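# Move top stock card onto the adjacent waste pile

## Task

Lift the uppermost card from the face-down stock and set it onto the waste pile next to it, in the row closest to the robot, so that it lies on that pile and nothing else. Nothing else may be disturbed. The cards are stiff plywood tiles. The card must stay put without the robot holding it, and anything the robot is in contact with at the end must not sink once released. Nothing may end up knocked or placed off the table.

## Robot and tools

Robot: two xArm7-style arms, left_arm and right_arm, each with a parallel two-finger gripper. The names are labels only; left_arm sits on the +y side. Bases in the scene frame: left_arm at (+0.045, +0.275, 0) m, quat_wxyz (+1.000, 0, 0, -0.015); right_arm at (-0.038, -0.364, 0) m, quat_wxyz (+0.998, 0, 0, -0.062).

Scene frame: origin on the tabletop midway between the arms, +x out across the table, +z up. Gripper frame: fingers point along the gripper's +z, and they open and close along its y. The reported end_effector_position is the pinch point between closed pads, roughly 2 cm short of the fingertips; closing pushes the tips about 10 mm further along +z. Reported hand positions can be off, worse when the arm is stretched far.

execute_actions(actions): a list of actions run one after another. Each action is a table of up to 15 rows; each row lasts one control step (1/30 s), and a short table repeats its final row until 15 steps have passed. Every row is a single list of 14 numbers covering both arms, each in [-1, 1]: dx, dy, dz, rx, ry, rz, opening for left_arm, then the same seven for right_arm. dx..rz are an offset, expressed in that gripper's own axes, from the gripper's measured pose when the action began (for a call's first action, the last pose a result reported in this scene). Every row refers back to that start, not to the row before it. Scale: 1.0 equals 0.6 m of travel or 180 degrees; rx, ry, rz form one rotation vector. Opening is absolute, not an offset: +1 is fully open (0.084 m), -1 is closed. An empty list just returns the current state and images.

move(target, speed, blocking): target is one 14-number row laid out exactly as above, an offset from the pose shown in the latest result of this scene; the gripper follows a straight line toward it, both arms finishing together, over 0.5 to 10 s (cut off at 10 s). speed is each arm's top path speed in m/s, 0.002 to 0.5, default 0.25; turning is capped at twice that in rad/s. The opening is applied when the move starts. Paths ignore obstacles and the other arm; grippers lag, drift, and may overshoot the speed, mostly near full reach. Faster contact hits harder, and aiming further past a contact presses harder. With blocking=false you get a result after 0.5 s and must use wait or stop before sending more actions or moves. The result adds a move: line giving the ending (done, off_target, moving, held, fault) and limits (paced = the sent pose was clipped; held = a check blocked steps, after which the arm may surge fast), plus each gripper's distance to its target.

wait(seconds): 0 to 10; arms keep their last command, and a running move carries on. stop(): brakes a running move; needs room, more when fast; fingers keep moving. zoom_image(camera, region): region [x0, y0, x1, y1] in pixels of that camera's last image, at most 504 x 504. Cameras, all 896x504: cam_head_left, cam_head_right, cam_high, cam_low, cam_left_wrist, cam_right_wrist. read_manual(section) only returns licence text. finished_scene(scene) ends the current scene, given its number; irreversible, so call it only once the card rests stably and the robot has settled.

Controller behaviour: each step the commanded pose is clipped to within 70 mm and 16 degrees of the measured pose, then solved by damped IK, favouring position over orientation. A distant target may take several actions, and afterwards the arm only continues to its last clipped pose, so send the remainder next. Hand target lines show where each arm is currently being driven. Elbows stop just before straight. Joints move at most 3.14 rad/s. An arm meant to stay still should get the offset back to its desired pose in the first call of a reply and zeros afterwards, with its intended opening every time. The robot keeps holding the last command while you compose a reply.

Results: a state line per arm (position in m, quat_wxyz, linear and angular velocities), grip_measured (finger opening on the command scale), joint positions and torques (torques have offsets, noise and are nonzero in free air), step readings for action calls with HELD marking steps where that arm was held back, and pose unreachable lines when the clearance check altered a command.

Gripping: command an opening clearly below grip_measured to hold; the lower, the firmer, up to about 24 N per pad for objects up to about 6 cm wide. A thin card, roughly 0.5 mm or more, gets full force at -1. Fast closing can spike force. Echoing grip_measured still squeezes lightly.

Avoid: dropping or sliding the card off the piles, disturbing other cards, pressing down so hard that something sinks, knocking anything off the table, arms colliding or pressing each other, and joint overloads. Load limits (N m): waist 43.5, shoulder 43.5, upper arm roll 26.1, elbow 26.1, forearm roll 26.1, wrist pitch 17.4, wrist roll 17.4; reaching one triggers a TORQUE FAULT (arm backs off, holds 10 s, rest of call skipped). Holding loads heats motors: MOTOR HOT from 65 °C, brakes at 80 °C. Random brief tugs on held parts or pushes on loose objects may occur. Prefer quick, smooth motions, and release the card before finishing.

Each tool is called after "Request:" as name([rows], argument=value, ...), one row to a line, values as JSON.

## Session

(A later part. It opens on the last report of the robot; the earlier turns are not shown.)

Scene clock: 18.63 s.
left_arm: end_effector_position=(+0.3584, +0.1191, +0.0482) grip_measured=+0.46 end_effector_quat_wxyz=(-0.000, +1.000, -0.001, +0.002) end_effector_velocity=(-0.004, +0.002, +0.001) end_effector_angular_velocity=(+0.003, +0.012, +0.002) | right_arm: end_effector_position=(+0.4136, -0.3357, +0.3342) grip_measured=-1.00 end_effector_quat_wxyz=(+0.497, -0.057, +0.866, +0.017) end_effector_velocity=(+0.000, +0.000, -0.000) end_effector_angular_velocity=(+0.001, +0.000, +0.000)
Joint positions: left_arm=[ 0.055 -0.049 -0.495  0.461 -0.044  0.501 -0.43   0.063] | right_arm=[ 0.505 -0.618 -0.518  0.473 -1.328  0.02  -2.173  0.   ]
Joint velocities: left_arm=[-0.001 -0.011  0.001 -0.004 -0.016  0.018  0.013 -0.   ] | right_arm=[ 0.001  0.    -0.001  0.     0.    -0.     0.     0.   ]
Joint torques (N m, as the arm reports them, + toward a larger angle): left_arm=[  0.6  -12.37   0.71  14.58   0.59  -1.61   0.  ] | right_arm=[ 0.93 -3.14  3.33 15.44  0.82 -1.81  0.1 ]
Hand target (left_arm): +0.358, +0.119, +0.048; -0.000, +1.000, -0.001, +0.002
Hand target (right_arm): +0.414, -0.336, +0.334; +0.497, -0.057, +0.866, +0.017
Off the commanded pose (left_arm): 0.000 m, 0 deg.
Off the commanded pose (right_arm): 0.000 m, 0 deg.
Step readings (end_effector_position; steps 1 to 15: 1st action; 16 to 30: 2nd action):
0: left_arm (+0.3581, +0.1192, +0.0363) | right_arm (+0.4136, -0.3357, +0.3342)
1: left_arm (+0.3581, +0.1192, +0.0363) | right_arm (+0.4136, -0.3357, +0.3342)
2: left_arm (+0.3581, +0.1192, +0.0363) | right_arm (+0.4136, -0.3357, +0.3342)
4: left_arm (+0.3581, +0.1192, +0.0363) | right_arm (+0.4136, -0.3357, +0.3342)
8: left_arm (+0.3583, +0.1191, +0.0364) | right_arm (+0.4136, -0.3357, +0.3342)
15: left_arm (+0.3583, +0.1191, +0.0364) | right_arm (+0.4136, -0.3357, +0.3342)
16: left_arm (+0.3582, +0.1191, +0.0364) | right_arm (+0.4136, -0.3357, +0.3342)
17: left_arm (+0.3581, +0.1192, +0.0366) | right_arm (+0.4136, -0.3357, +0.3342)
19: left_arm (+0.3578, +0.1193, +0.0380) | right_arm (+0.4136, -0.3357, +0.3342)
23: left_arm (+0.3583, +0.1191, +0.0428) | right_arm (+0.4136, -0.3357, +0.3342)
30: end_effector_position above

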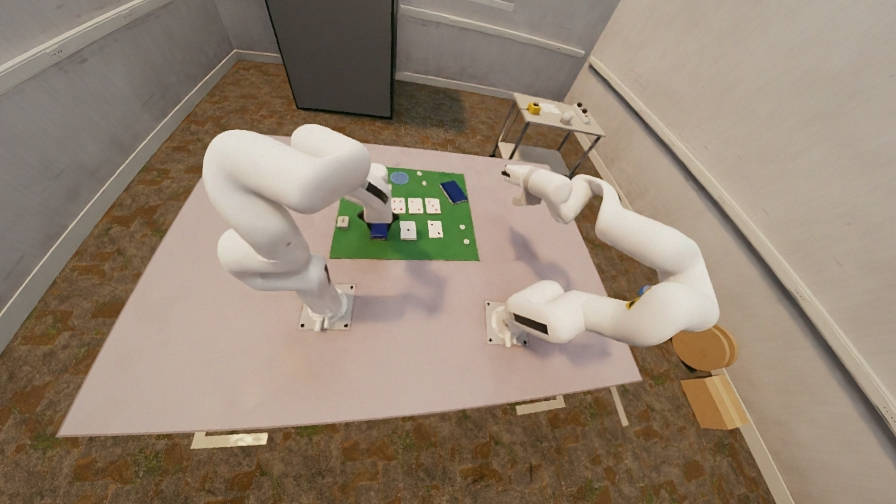

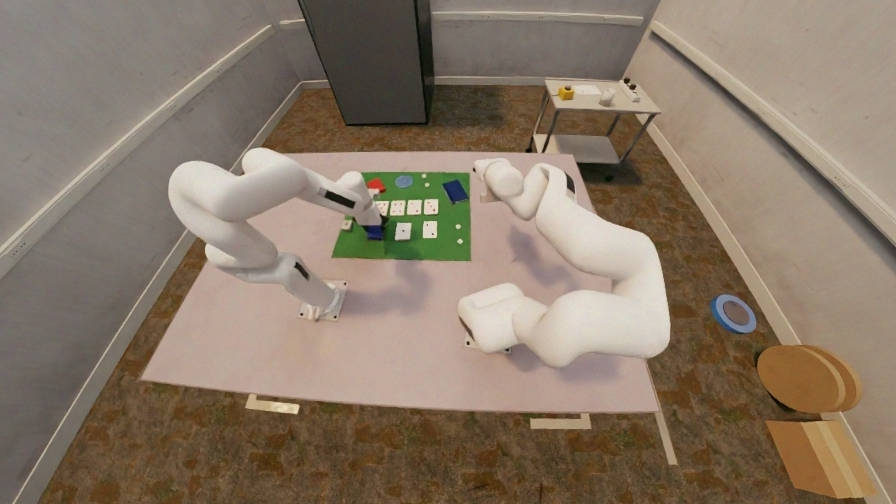

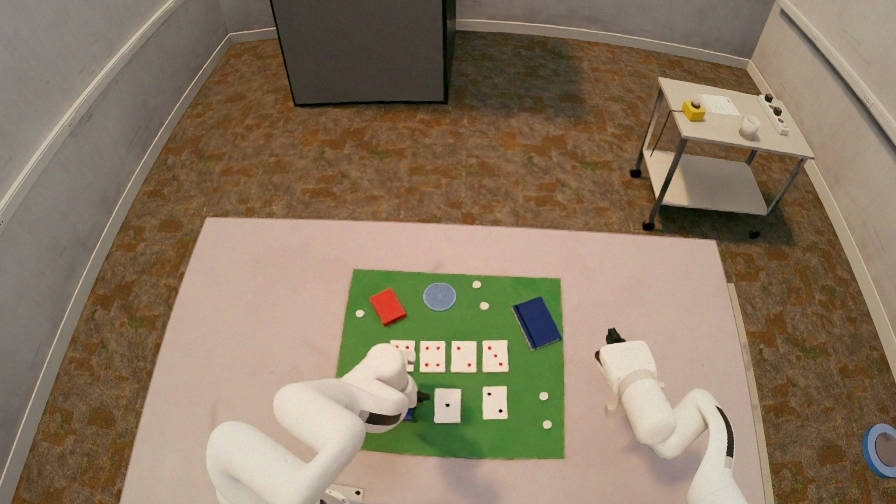

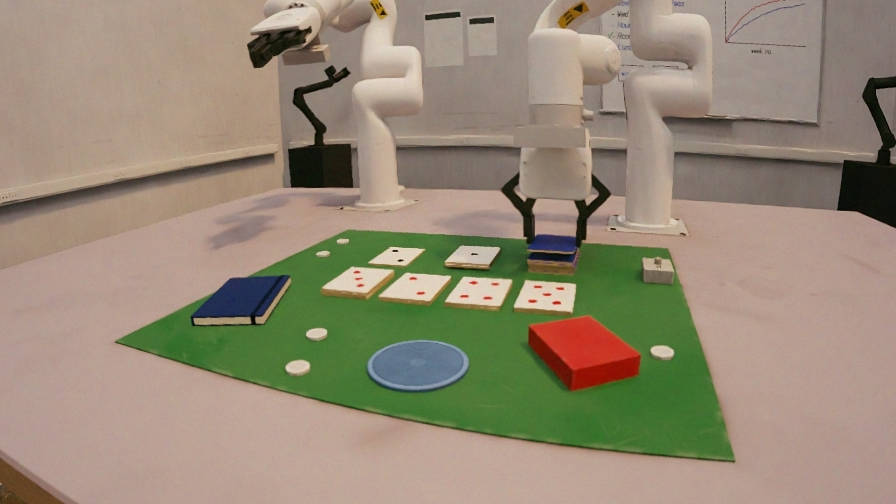

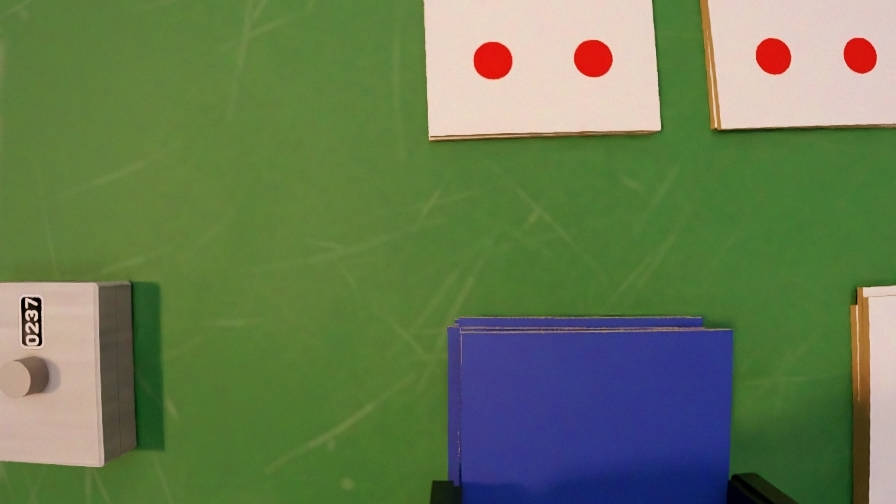

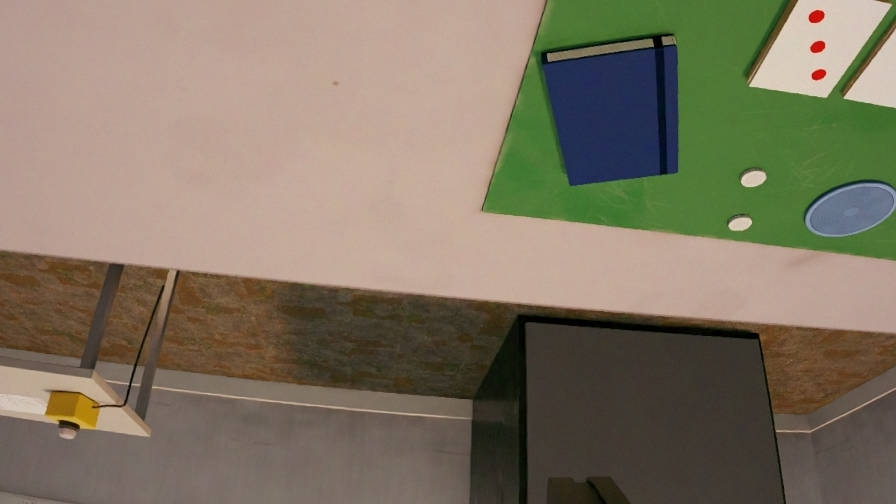

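Request:
move(target=[0.0135,0.1985,0,0,0,-0.014,0.2,0,0,0,0,0,0,-1], speed=0.15)

Request:
move(target=[0,0,0.028,0,0,0,0.2,0,0,0,0,0,0,-1], speed=0.05)

Request:
zoom_image(camera="cam_low", region=[425, 215, 525, 285])

Scene clock: 20.73 s.
left_arm: end_effector_position=(+0.3669, +0.0006, +0.0484) grip_measured=+0.46 end_effector_quat_wxyz=(-0.000, +1.000, +0.021, +0.002) end_effector_velocity=(+0.001, -0.003, +0.000) end_effector_angular_velocity=(+0.001, -0.002, -0.001) | right_arm: end_effector_position=(+0.4136, -0.3357, +0.3342) grip_measured=-1.00 end_effector_quat_wxyz=(+0.497, -0.057, +0.866, +0.017) end_effector_velocity=(-0.000, +0.000, -0.000) end_effector_angular_velocity=(+0.000, +0.000, +0.000)
Joint positions: left_arm=[-0.094  0.19  -0.571  0.724  0.196  0.569 -0.895  0.063] | right_arm=[ 0.505 -0.618 -0.518  0.473 -1.328  0.02  -2.173  0.   ]
Joint velocities: left_arm=[-0.008  0.006  0.002  0.01   0.008  0.004 -0.011 -0.   ] | right_arm=[-0.    -0.    -0.    -0.001  0.    -0.    -0.     0.   ]
Joint torques (N m, as the arm reports them, + toward a larger angle): left_arm=[  0.77 -17.67  -2.28  15.13   0.46  -1.58  -0.03] | right_arm=[ 0.81 -3.    3.2  15.45  0.7  -1.74  0.08]
Hand target (left_arm): +0.367, -0.000, +0.048; +0.000, +1.000, +0.021, +0.002
Hand target (right_arm): +0.414, -0.336, +0.334; +0.497, -0.057, +0.866, +0.017
Off the commanded pose (left_arm): 0.001 m, 0 deg.
Off the commanded pose (right_arm): 0.000 m, 0 deg.
move: done

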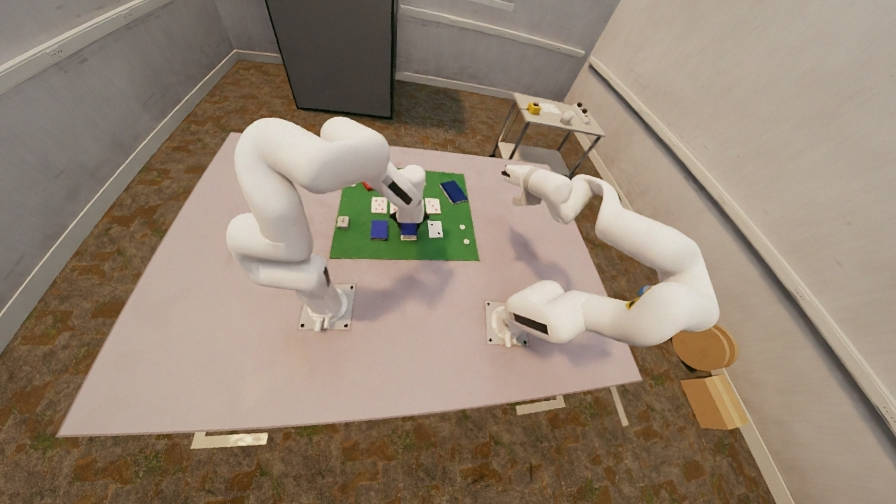

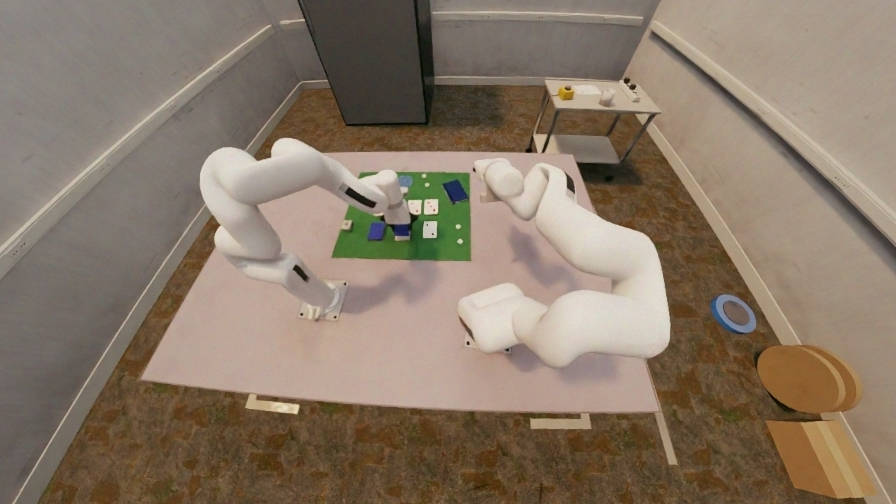

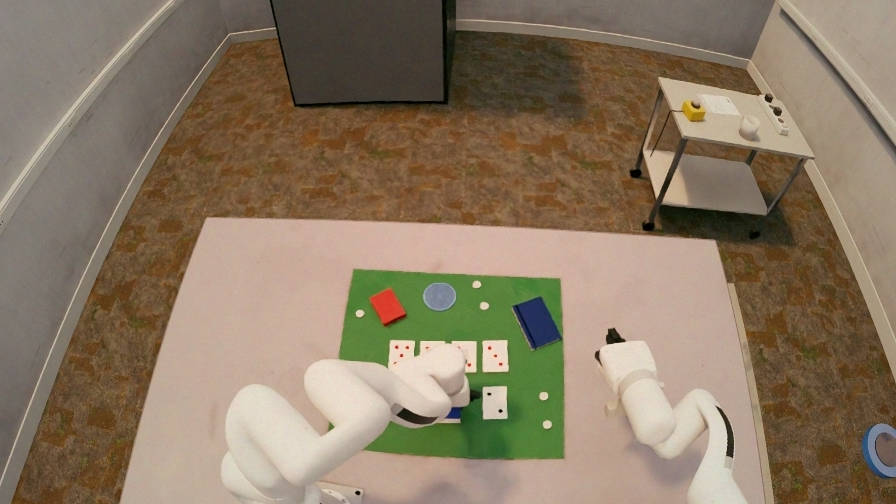

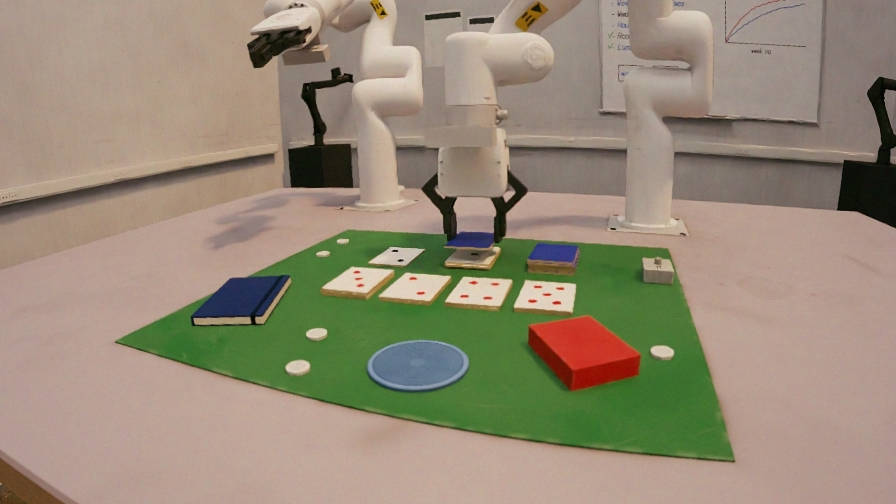

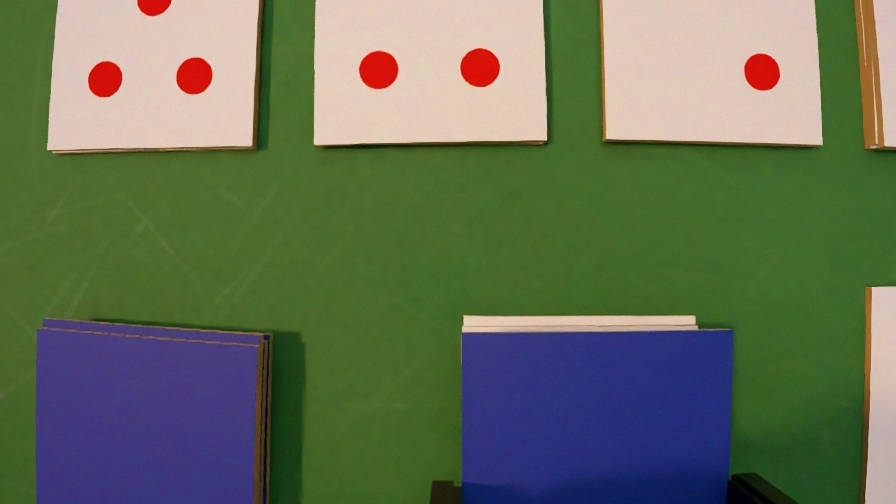

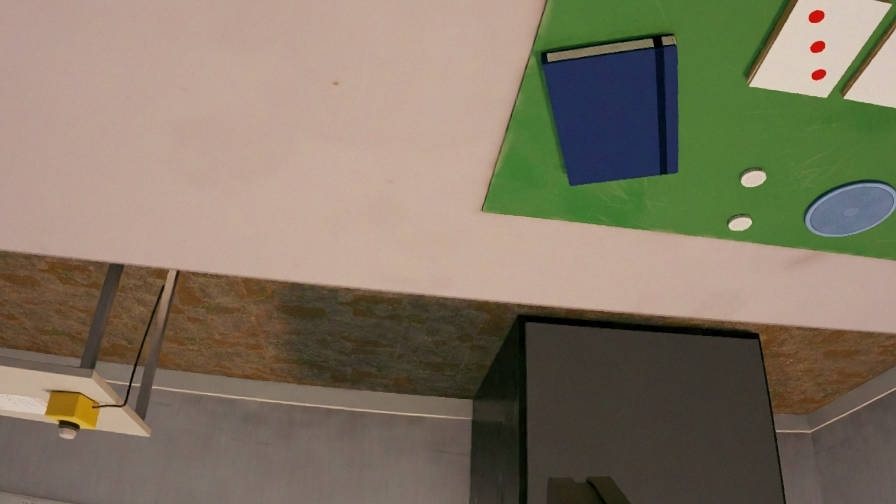

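Scene clock: 21.47 s.
left_arm: end_effector_position=(+0.3670, +0.0004, +0.0318) grip_measured=+0.46 end_effector_quat_wxyz=(+0.000, +1.000, +0.021, +0.002) end_effector_velocity=(-0.000, -0.002, -0.000) end_effector_angular_velocity=(-0.002, -0.003, -0.003) | right_arm: end_effector_position=(+0.4136, -0.3357, +0.3342) grip_measured=-1.00 end_effector_quat_wxyz=(+0.497, -0.057, +0.866, +0.017) end_effector_velocity=(-0.000, +0.001, +0.000) end_effector_angular_velocity=(-0.000, -0.000, +0.001)
Joint positions: left_arm=[-0.112  0.241 -0.544  0.723  0.254  0.526 -0.937  0.063] | right_arm=[ 0.505 -0.618 -0.518  0.473 -1.328  0.02  -2.173  0.   ]
Joint velocities: left_arm=[-0.003  0.002 -0.     0.001  0.005 -0.004 -0.004 -0.   ] | right_arm=[-0.    -0.     0.001 -0.001 -0.    -0.     0.     0.   ]
Joint torques (N m, as the arm reports them, + toward a larger angle): left_arm=[  0.75 -18.53  -2.58  14.59   0.43  -1.63   0.04] | right_arm=[ 0.85 -3.26  3.31 15.51  0.73 -1.83  0.19]
Hand target (left_arm): +0.367, +0.000, +0.032; -0.000, +1.000, +0.021, +0.002
Hand target (right_arm): +0.414, -0.336, +0.334; +0.497, -0.057, +0.866, +0.017
Off the commanded pose (left_arm): 0.000 m, 0 deg.
Off the commanded pose (right_arm): 0.000 m, 0 deg.
move: done

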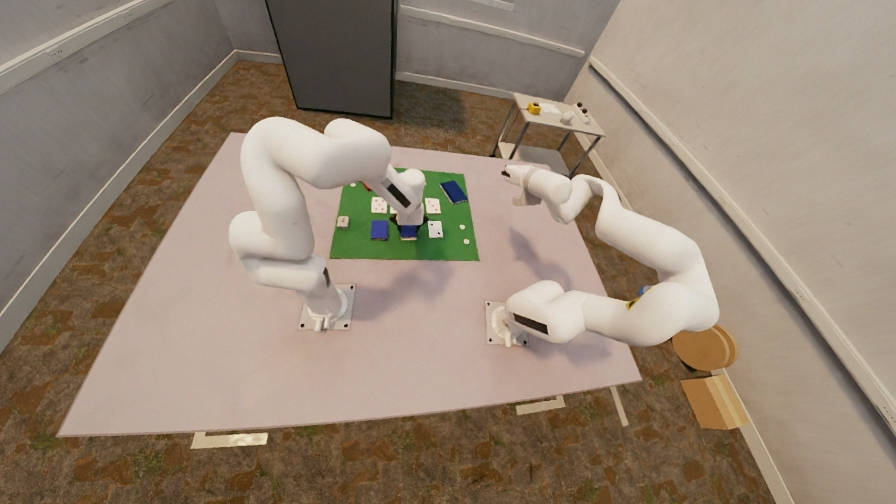

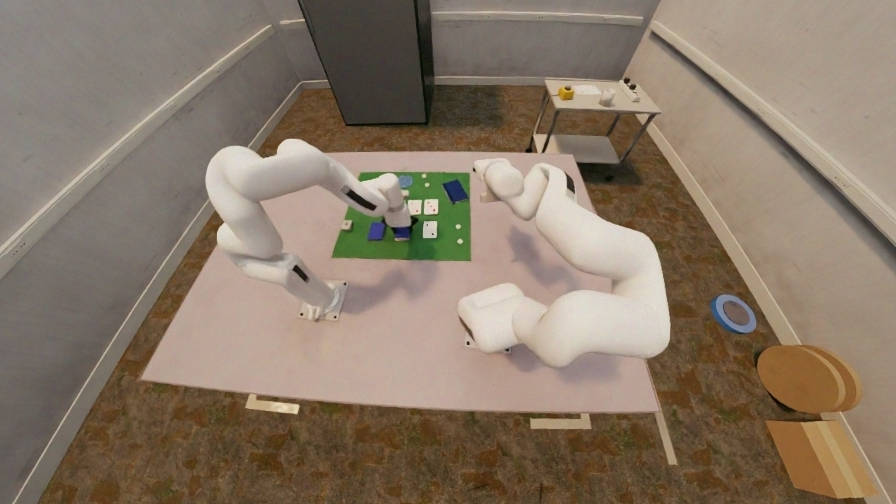

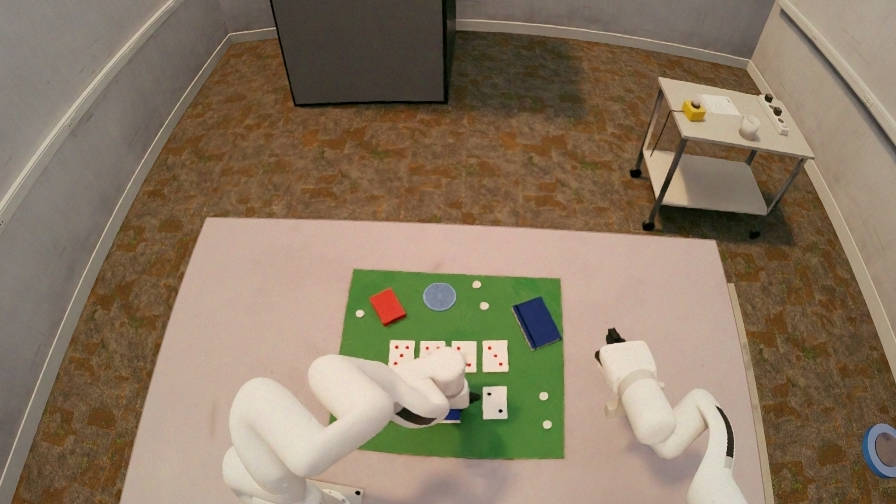

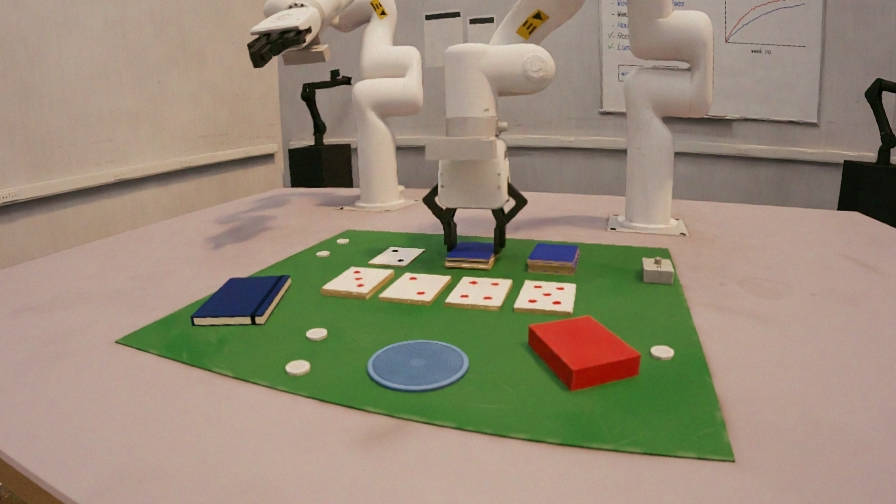

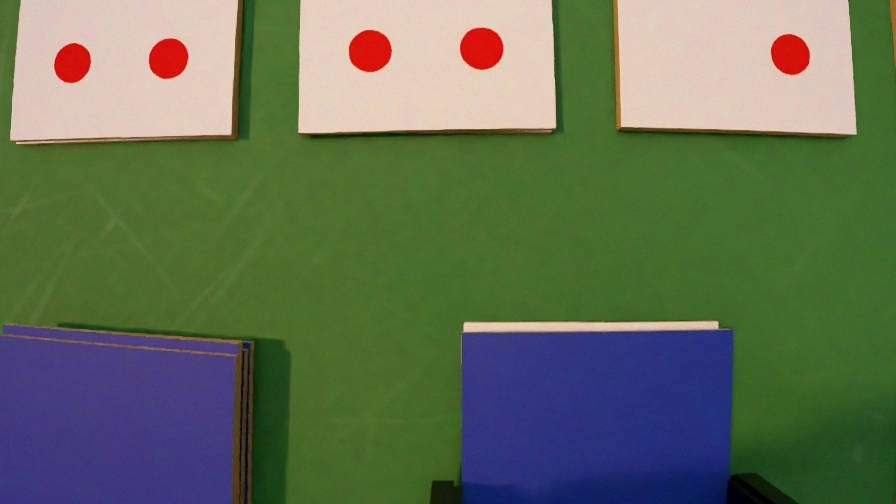

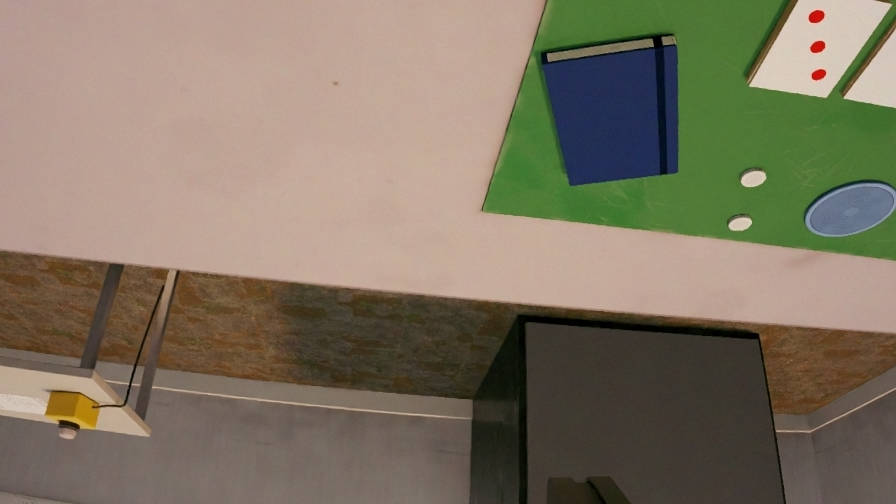

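Region (425, 215, 525, 285) of cam_low's 896x504 image, scaled by 5.040, with more detail than that image has; it fills the top 353 rows of this view, and the rest is white.

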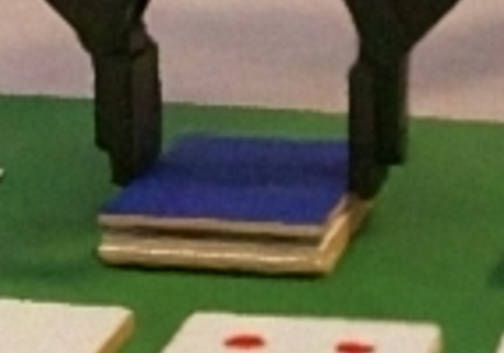

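Request:
execute_actions([
  [[0,0,0.001,0,0,0,0.2,0,0,0,0,0,0,-1],[0,0,0.0015,0,0,0,0.2,0,0,0,0,0,0,-1],[0,0,0.002,0,0,0,0.2,0,0,0,0,0,0,-1],[0,0,0.0025,0,0,0,0.2,0,0,0,0,0,0,-1],[0,0,0.003,0,0,0,0.2,0,0,0,0,0,0,-1],[0,0,0.0035,0,0,0,0.2,0,0,0,0,0,0,-1],[0,0,0.004,0,0,0,0.2,0,0,0,0,0,0,-1],[0,0,0.0045,0,0,0,0.2,0,0,0,0,0,0,-1],[0,0,0.005,0,0,0,0.2,0,0,0,0,0,0,-1]],
])

Request:
zoom_image(camera="cam_low", region=[425, 215, 525, 285])

Scene clock: 22.50 s.
left_arm: end_effector_position=(+0.3670, +0.0004, +0.0288) grip_measured=+0.46 end_effector_quat_wxyz=(+0.000, +1.000, +0.021, +0.002) end_effector_velocity=(+0.001, -0.001, +0.000) end_effector_angular_velocity=(-0.001, -0.003, -0.000) | right_arm: end_effector_position=(+0.4136, -0.3357, +0.3342) grip_measured=-1.00 end_effector_quat_wxyz=(+0.497, -0.057, +0.866, +0.017) end_effector_velocity=(+0.000, -0.000, +0.000) end_effector_angular_velocity=(+0.002, -0.000, -0.001)
Joint positions: left_arm=[-0.116  0.25  -0.539  0.723  0.265  0.519 -0.945  0.063] | right_arm=[ 0.505 -0.618 -0.518  0.473 -1.328  0.02  -2.173  0.   ]
Joint velocities: left_arm=[-0.002 -0.     0.002  0.001  0.002 -0.002 -0.002 -0.   ] | right_arm=[ 0.    -0.    -0.     0.     0.001 -0.     0.001  0.   ]
Joint torques (N m, as the arm reports them, + toward a larger angle): left_arm=[  0.59 -18.56  -2.73  14.43   0.47  -1.52   0.04] | right_arm=[ 0.92 -3.11  3.31 15.35  0.78 -1.8   0.16]
Hand target (left_arm): +0.367, +0.000, +0.029; +0.000, +1.000, +0.021, +0.002
Hand target (right_arm): +0.414, -0.336, +0.334; +0.497, -0.057, +0.866, +0.017
Off the commanded pose (left_arm): 0.000 m, 0 deg.
Off the commanded pose (right_arm): 0.000 m, 0 deg.
Step readings (end_effector_position):
0: left_arm (+0.3669, +0.0005, +0.0316) | right_arm (+0.4136, -0.3357, +0.3342)
1: left_arm (+0.3670, +0.0005, +0.0316) | right_arm (+0.4136, -0.3357, +0.3342)
2: left_arm (+0.3670, +0.0004, +0.0315) | right_arm (+0.4136, -0.3357, +0.3342)
4: left_arm (+0.3670, +0.0004, +0.0310) | right_arm (+0.4136, -0.3357, +0.3342)
8: left_arm (+0.3670, +0.0004, +0.0298) | right_arm (+0.4136, -0.3357, +0.3342)
15: end_effector_position above

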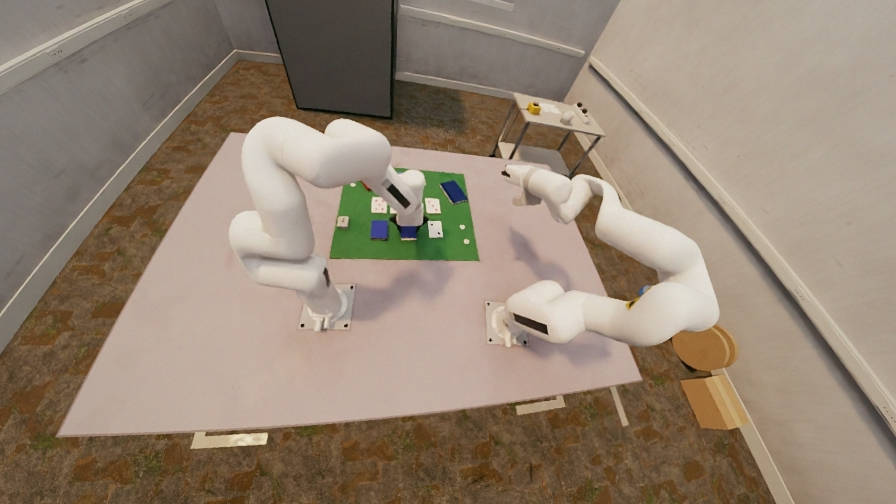

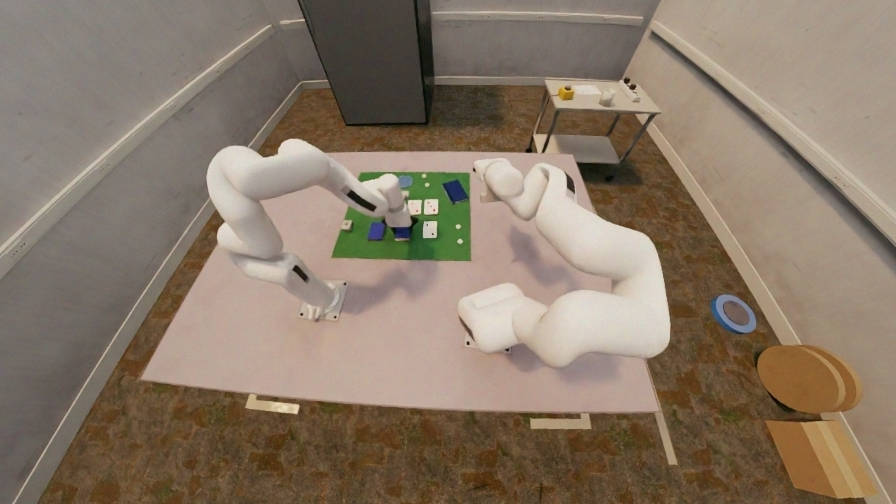

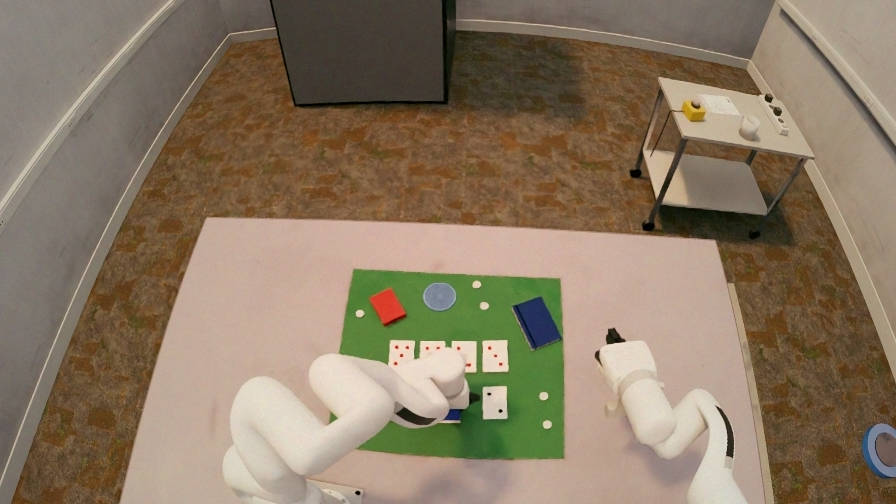

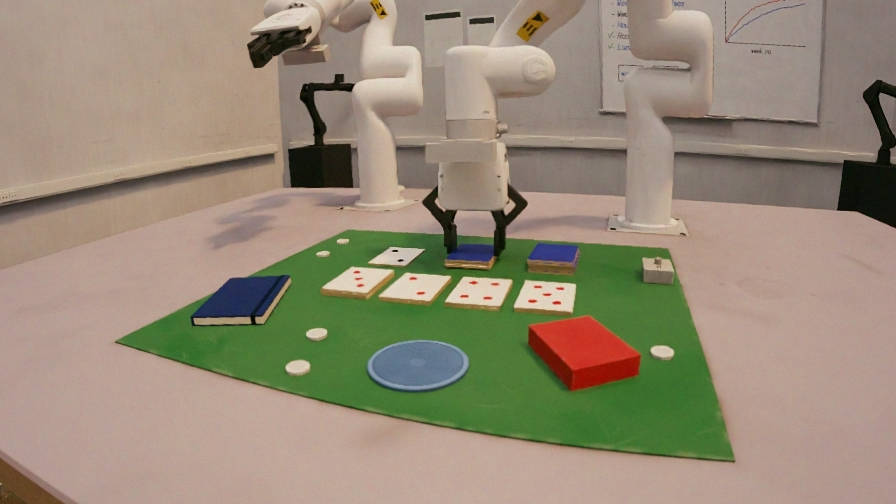

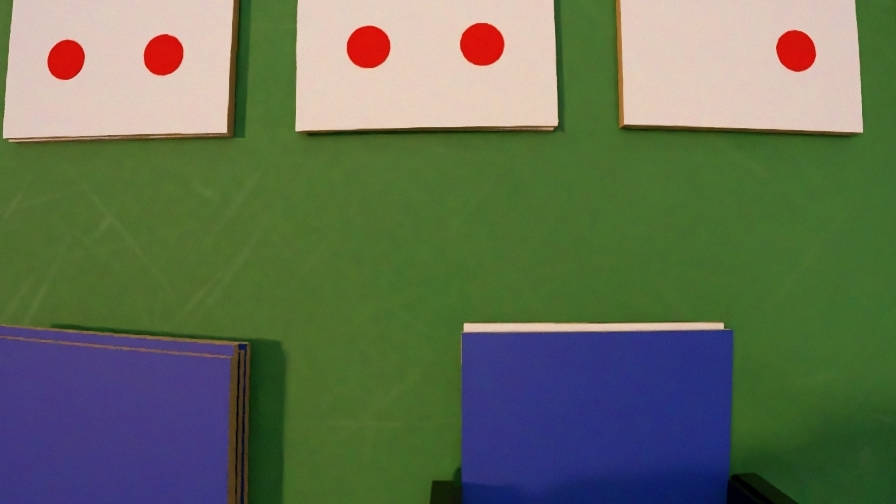

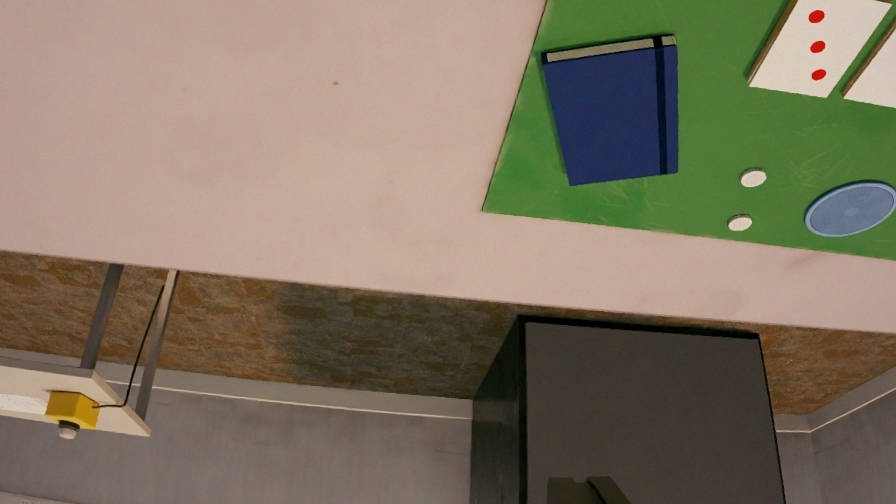

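Region (425, 215, 525, 285) of cam_low's 896x504 image, scaled by 5.040, with more detail than that image has; it fills the top 353 rows of this view, and the rest is white.

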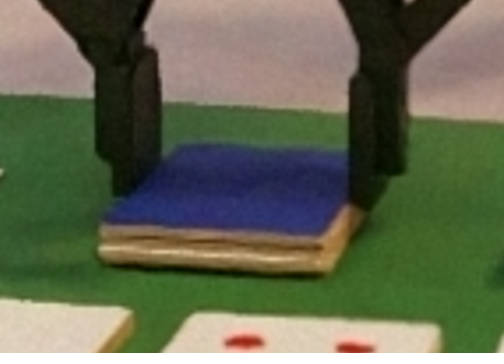

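Practically touching. Release and retreat.

Request:
execute_actions([
  [[0,0,0.001,0,0,0,0.3,0,0,0,0,0,0,-1],[0,0,0.001,0,0,0,0.4,0,0,0,0,0,0,-1],[0,0,0.001,0,0,0,0.46,0,0,0,0,0,0,-1],[0,0,0.001,0,0,0,0.5,0,0,0,0,0,0,-1],[0,0,0.001,0,0,0,0.55,0,0,0,0,0,0,-1],[0,0,0.001,0,0,0,0.6,0,0,0,0,0,0,-1],[0,0,0.001,0,0,0,0.7,0,0,0,0,0,0,-1],[0,0,0.001,0,0,0,0.7,0,0,0,0,0,0,-1],[0,0,0.001,0,0,0,0.7,0,0,0,0,0,0,-1],[0,0,-0.003,0,0,0,0.7,0,0,0,0,0,0,-1],[0,0,-0.01,0,0,0,0.7,0,0,0,0,0,0,-1],[0,0,-0.02,0,0,0,0.7,0,0,0,0,0,0,-1],[0,0,-0.03,0,0,0,0.7,0,0,0,0,0,0,-1],[0,0,-0.04,0,0,0,0.7,0,0,0,0,0,0,-1],[0,0,-0.05,0,0,0,0.7,0,0,0,0,0,0,-1]],
])

Request:
zoom_image(camera="cam_low", region=[420, 190, 600, 290])

Scene clock: 23.47 s.
left_arm: end_effector_position=(+0.3665, +0.0007, +0.0415) grip_measured=+0.70 end_effector_quat_wxyz=(-0.001, +1.000, +0.022, +0.002) end_effector_velocity=(+0.010, -0.015, +0.156) end_effector_angular_velocity=(-0.012, -0.052, -0.006) | right_arm: end_effector_position=(+0.4136, -0.3357, +0.3342) grip_measured=-1.00 end_effector_quat_wxyz=(+0.497, -0.057, +0.866, +0.017) end_effector_velocity=(-0.000, +0.000, -0.001) end_effector_angular_velocity=(-0.001, +0.001, +0.001)
Joint positions: left_arm=[-0.103  0.21  -0.559  0.723  0.22   0.553 -0.913  0.073] | right_arm=[ 0.505 -0.618 -0.518  0.473 -1.328  0.02  -2.173  0.   ]
Joint velocities: left_arm=[ 0.108 -0.451 -0.201  0.044 -0.471  0.362  0.324  0.   ] | right_arm=[-0.001  0.     0.    -0.001  0.001 -0.    -0.001  0.   ]
Joint torques (N m, as the arm reports them, + toward a larger angle): left_arm=[  0.2  -19.56  -2.82  15.92   0.48  -1.49   0.25] | right_arm=[ 0.79 -3.    3.39 15.36  0.82 -1.83  0.16]
Hand target (left_arm): +0.367, -0.000, +0.057; -0.001, +1.000, +0.021, +0.004
Hand target (right_arm): +0.414, -0.336, +0.334; +0.497, -0.057, +0.866, +0.017
Off the commanded pose (left_arm): 0.017 m, 0 deg.
Off the commanded pose (right_arm): 0.000 m, 0 deg.
Step readings (end_effector_position):
0: left_arm (+0.3670, +0.0004, +0.0288) | right_arm (+0.4136, -0.3357, +0.3342)
1: left_arm (+0.3670, +0.0004, +0.0288) | right_arm (+0.4136, -0.3357, +0.3342)
2: left_arm (+0.3671, +0.0004, +0.0287) | right_arm (+0.4136, -0.3357, +0.3342)
4: left_arm (+0.3670, +0.0004, +0.0283) | right_arm (+0.4136, -0.3357, +0.3342)
8: left_arm (+0.3670, +0.0004, +0.0282) | right_arm (+0.4136, -0.3357, +0.3342)
15: end_effector_position above

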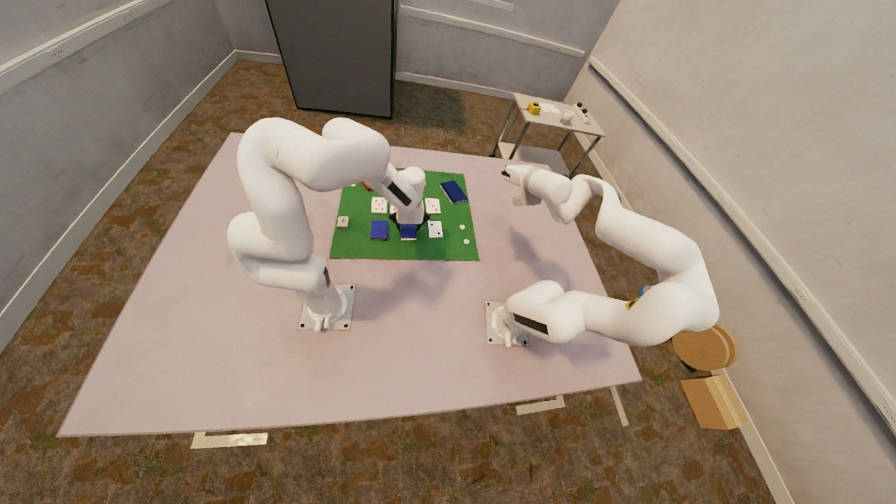

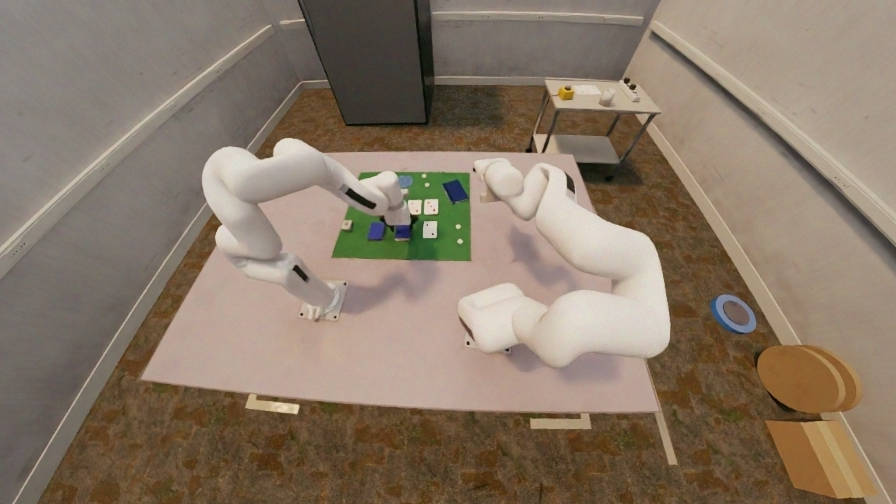

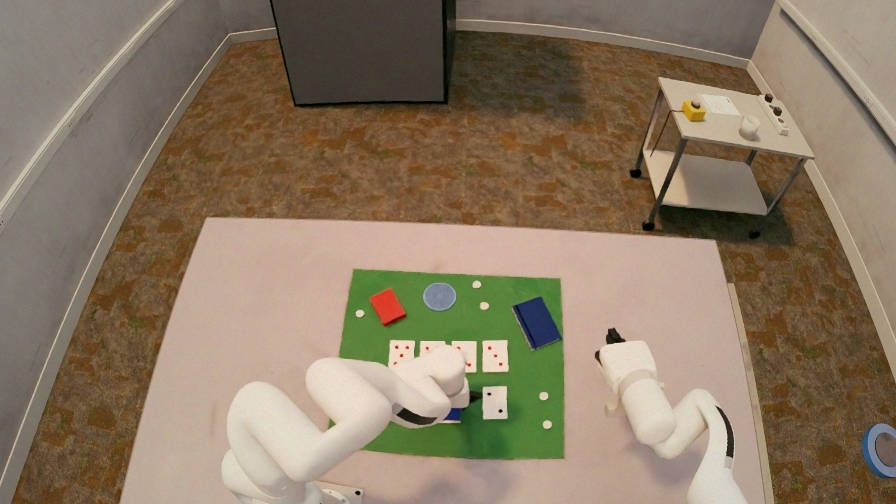

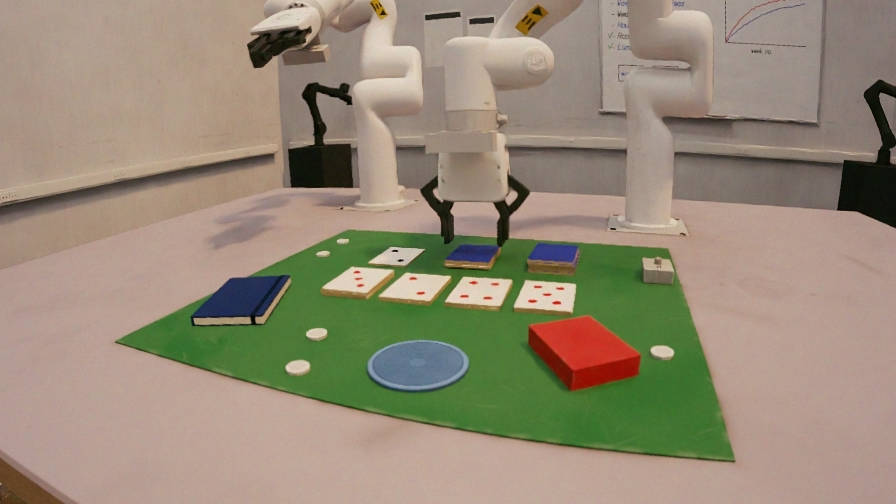

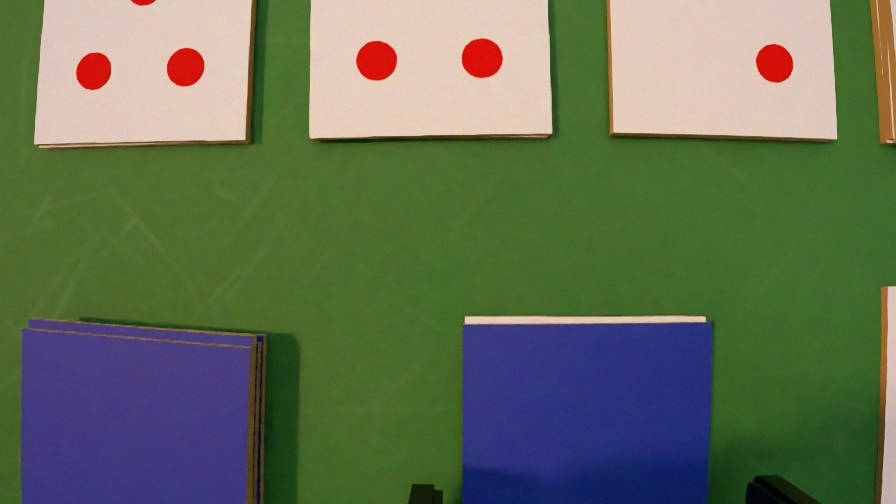

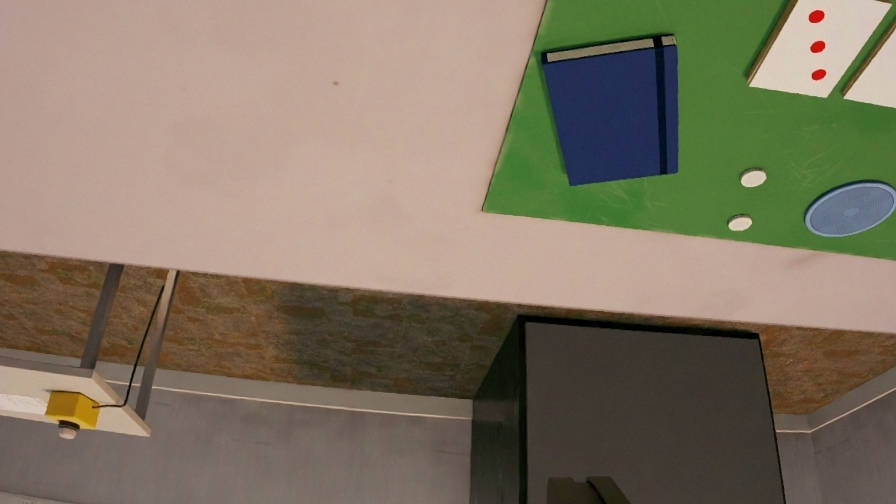

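Region (420, 190, 600, 290) of cam_low's 896x504 image, scaled by 2.800, with more detail than that image has.

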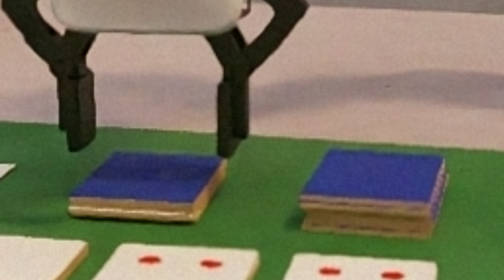

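Request:
finished_scene(scene=1)

The scene is finished: the task was done.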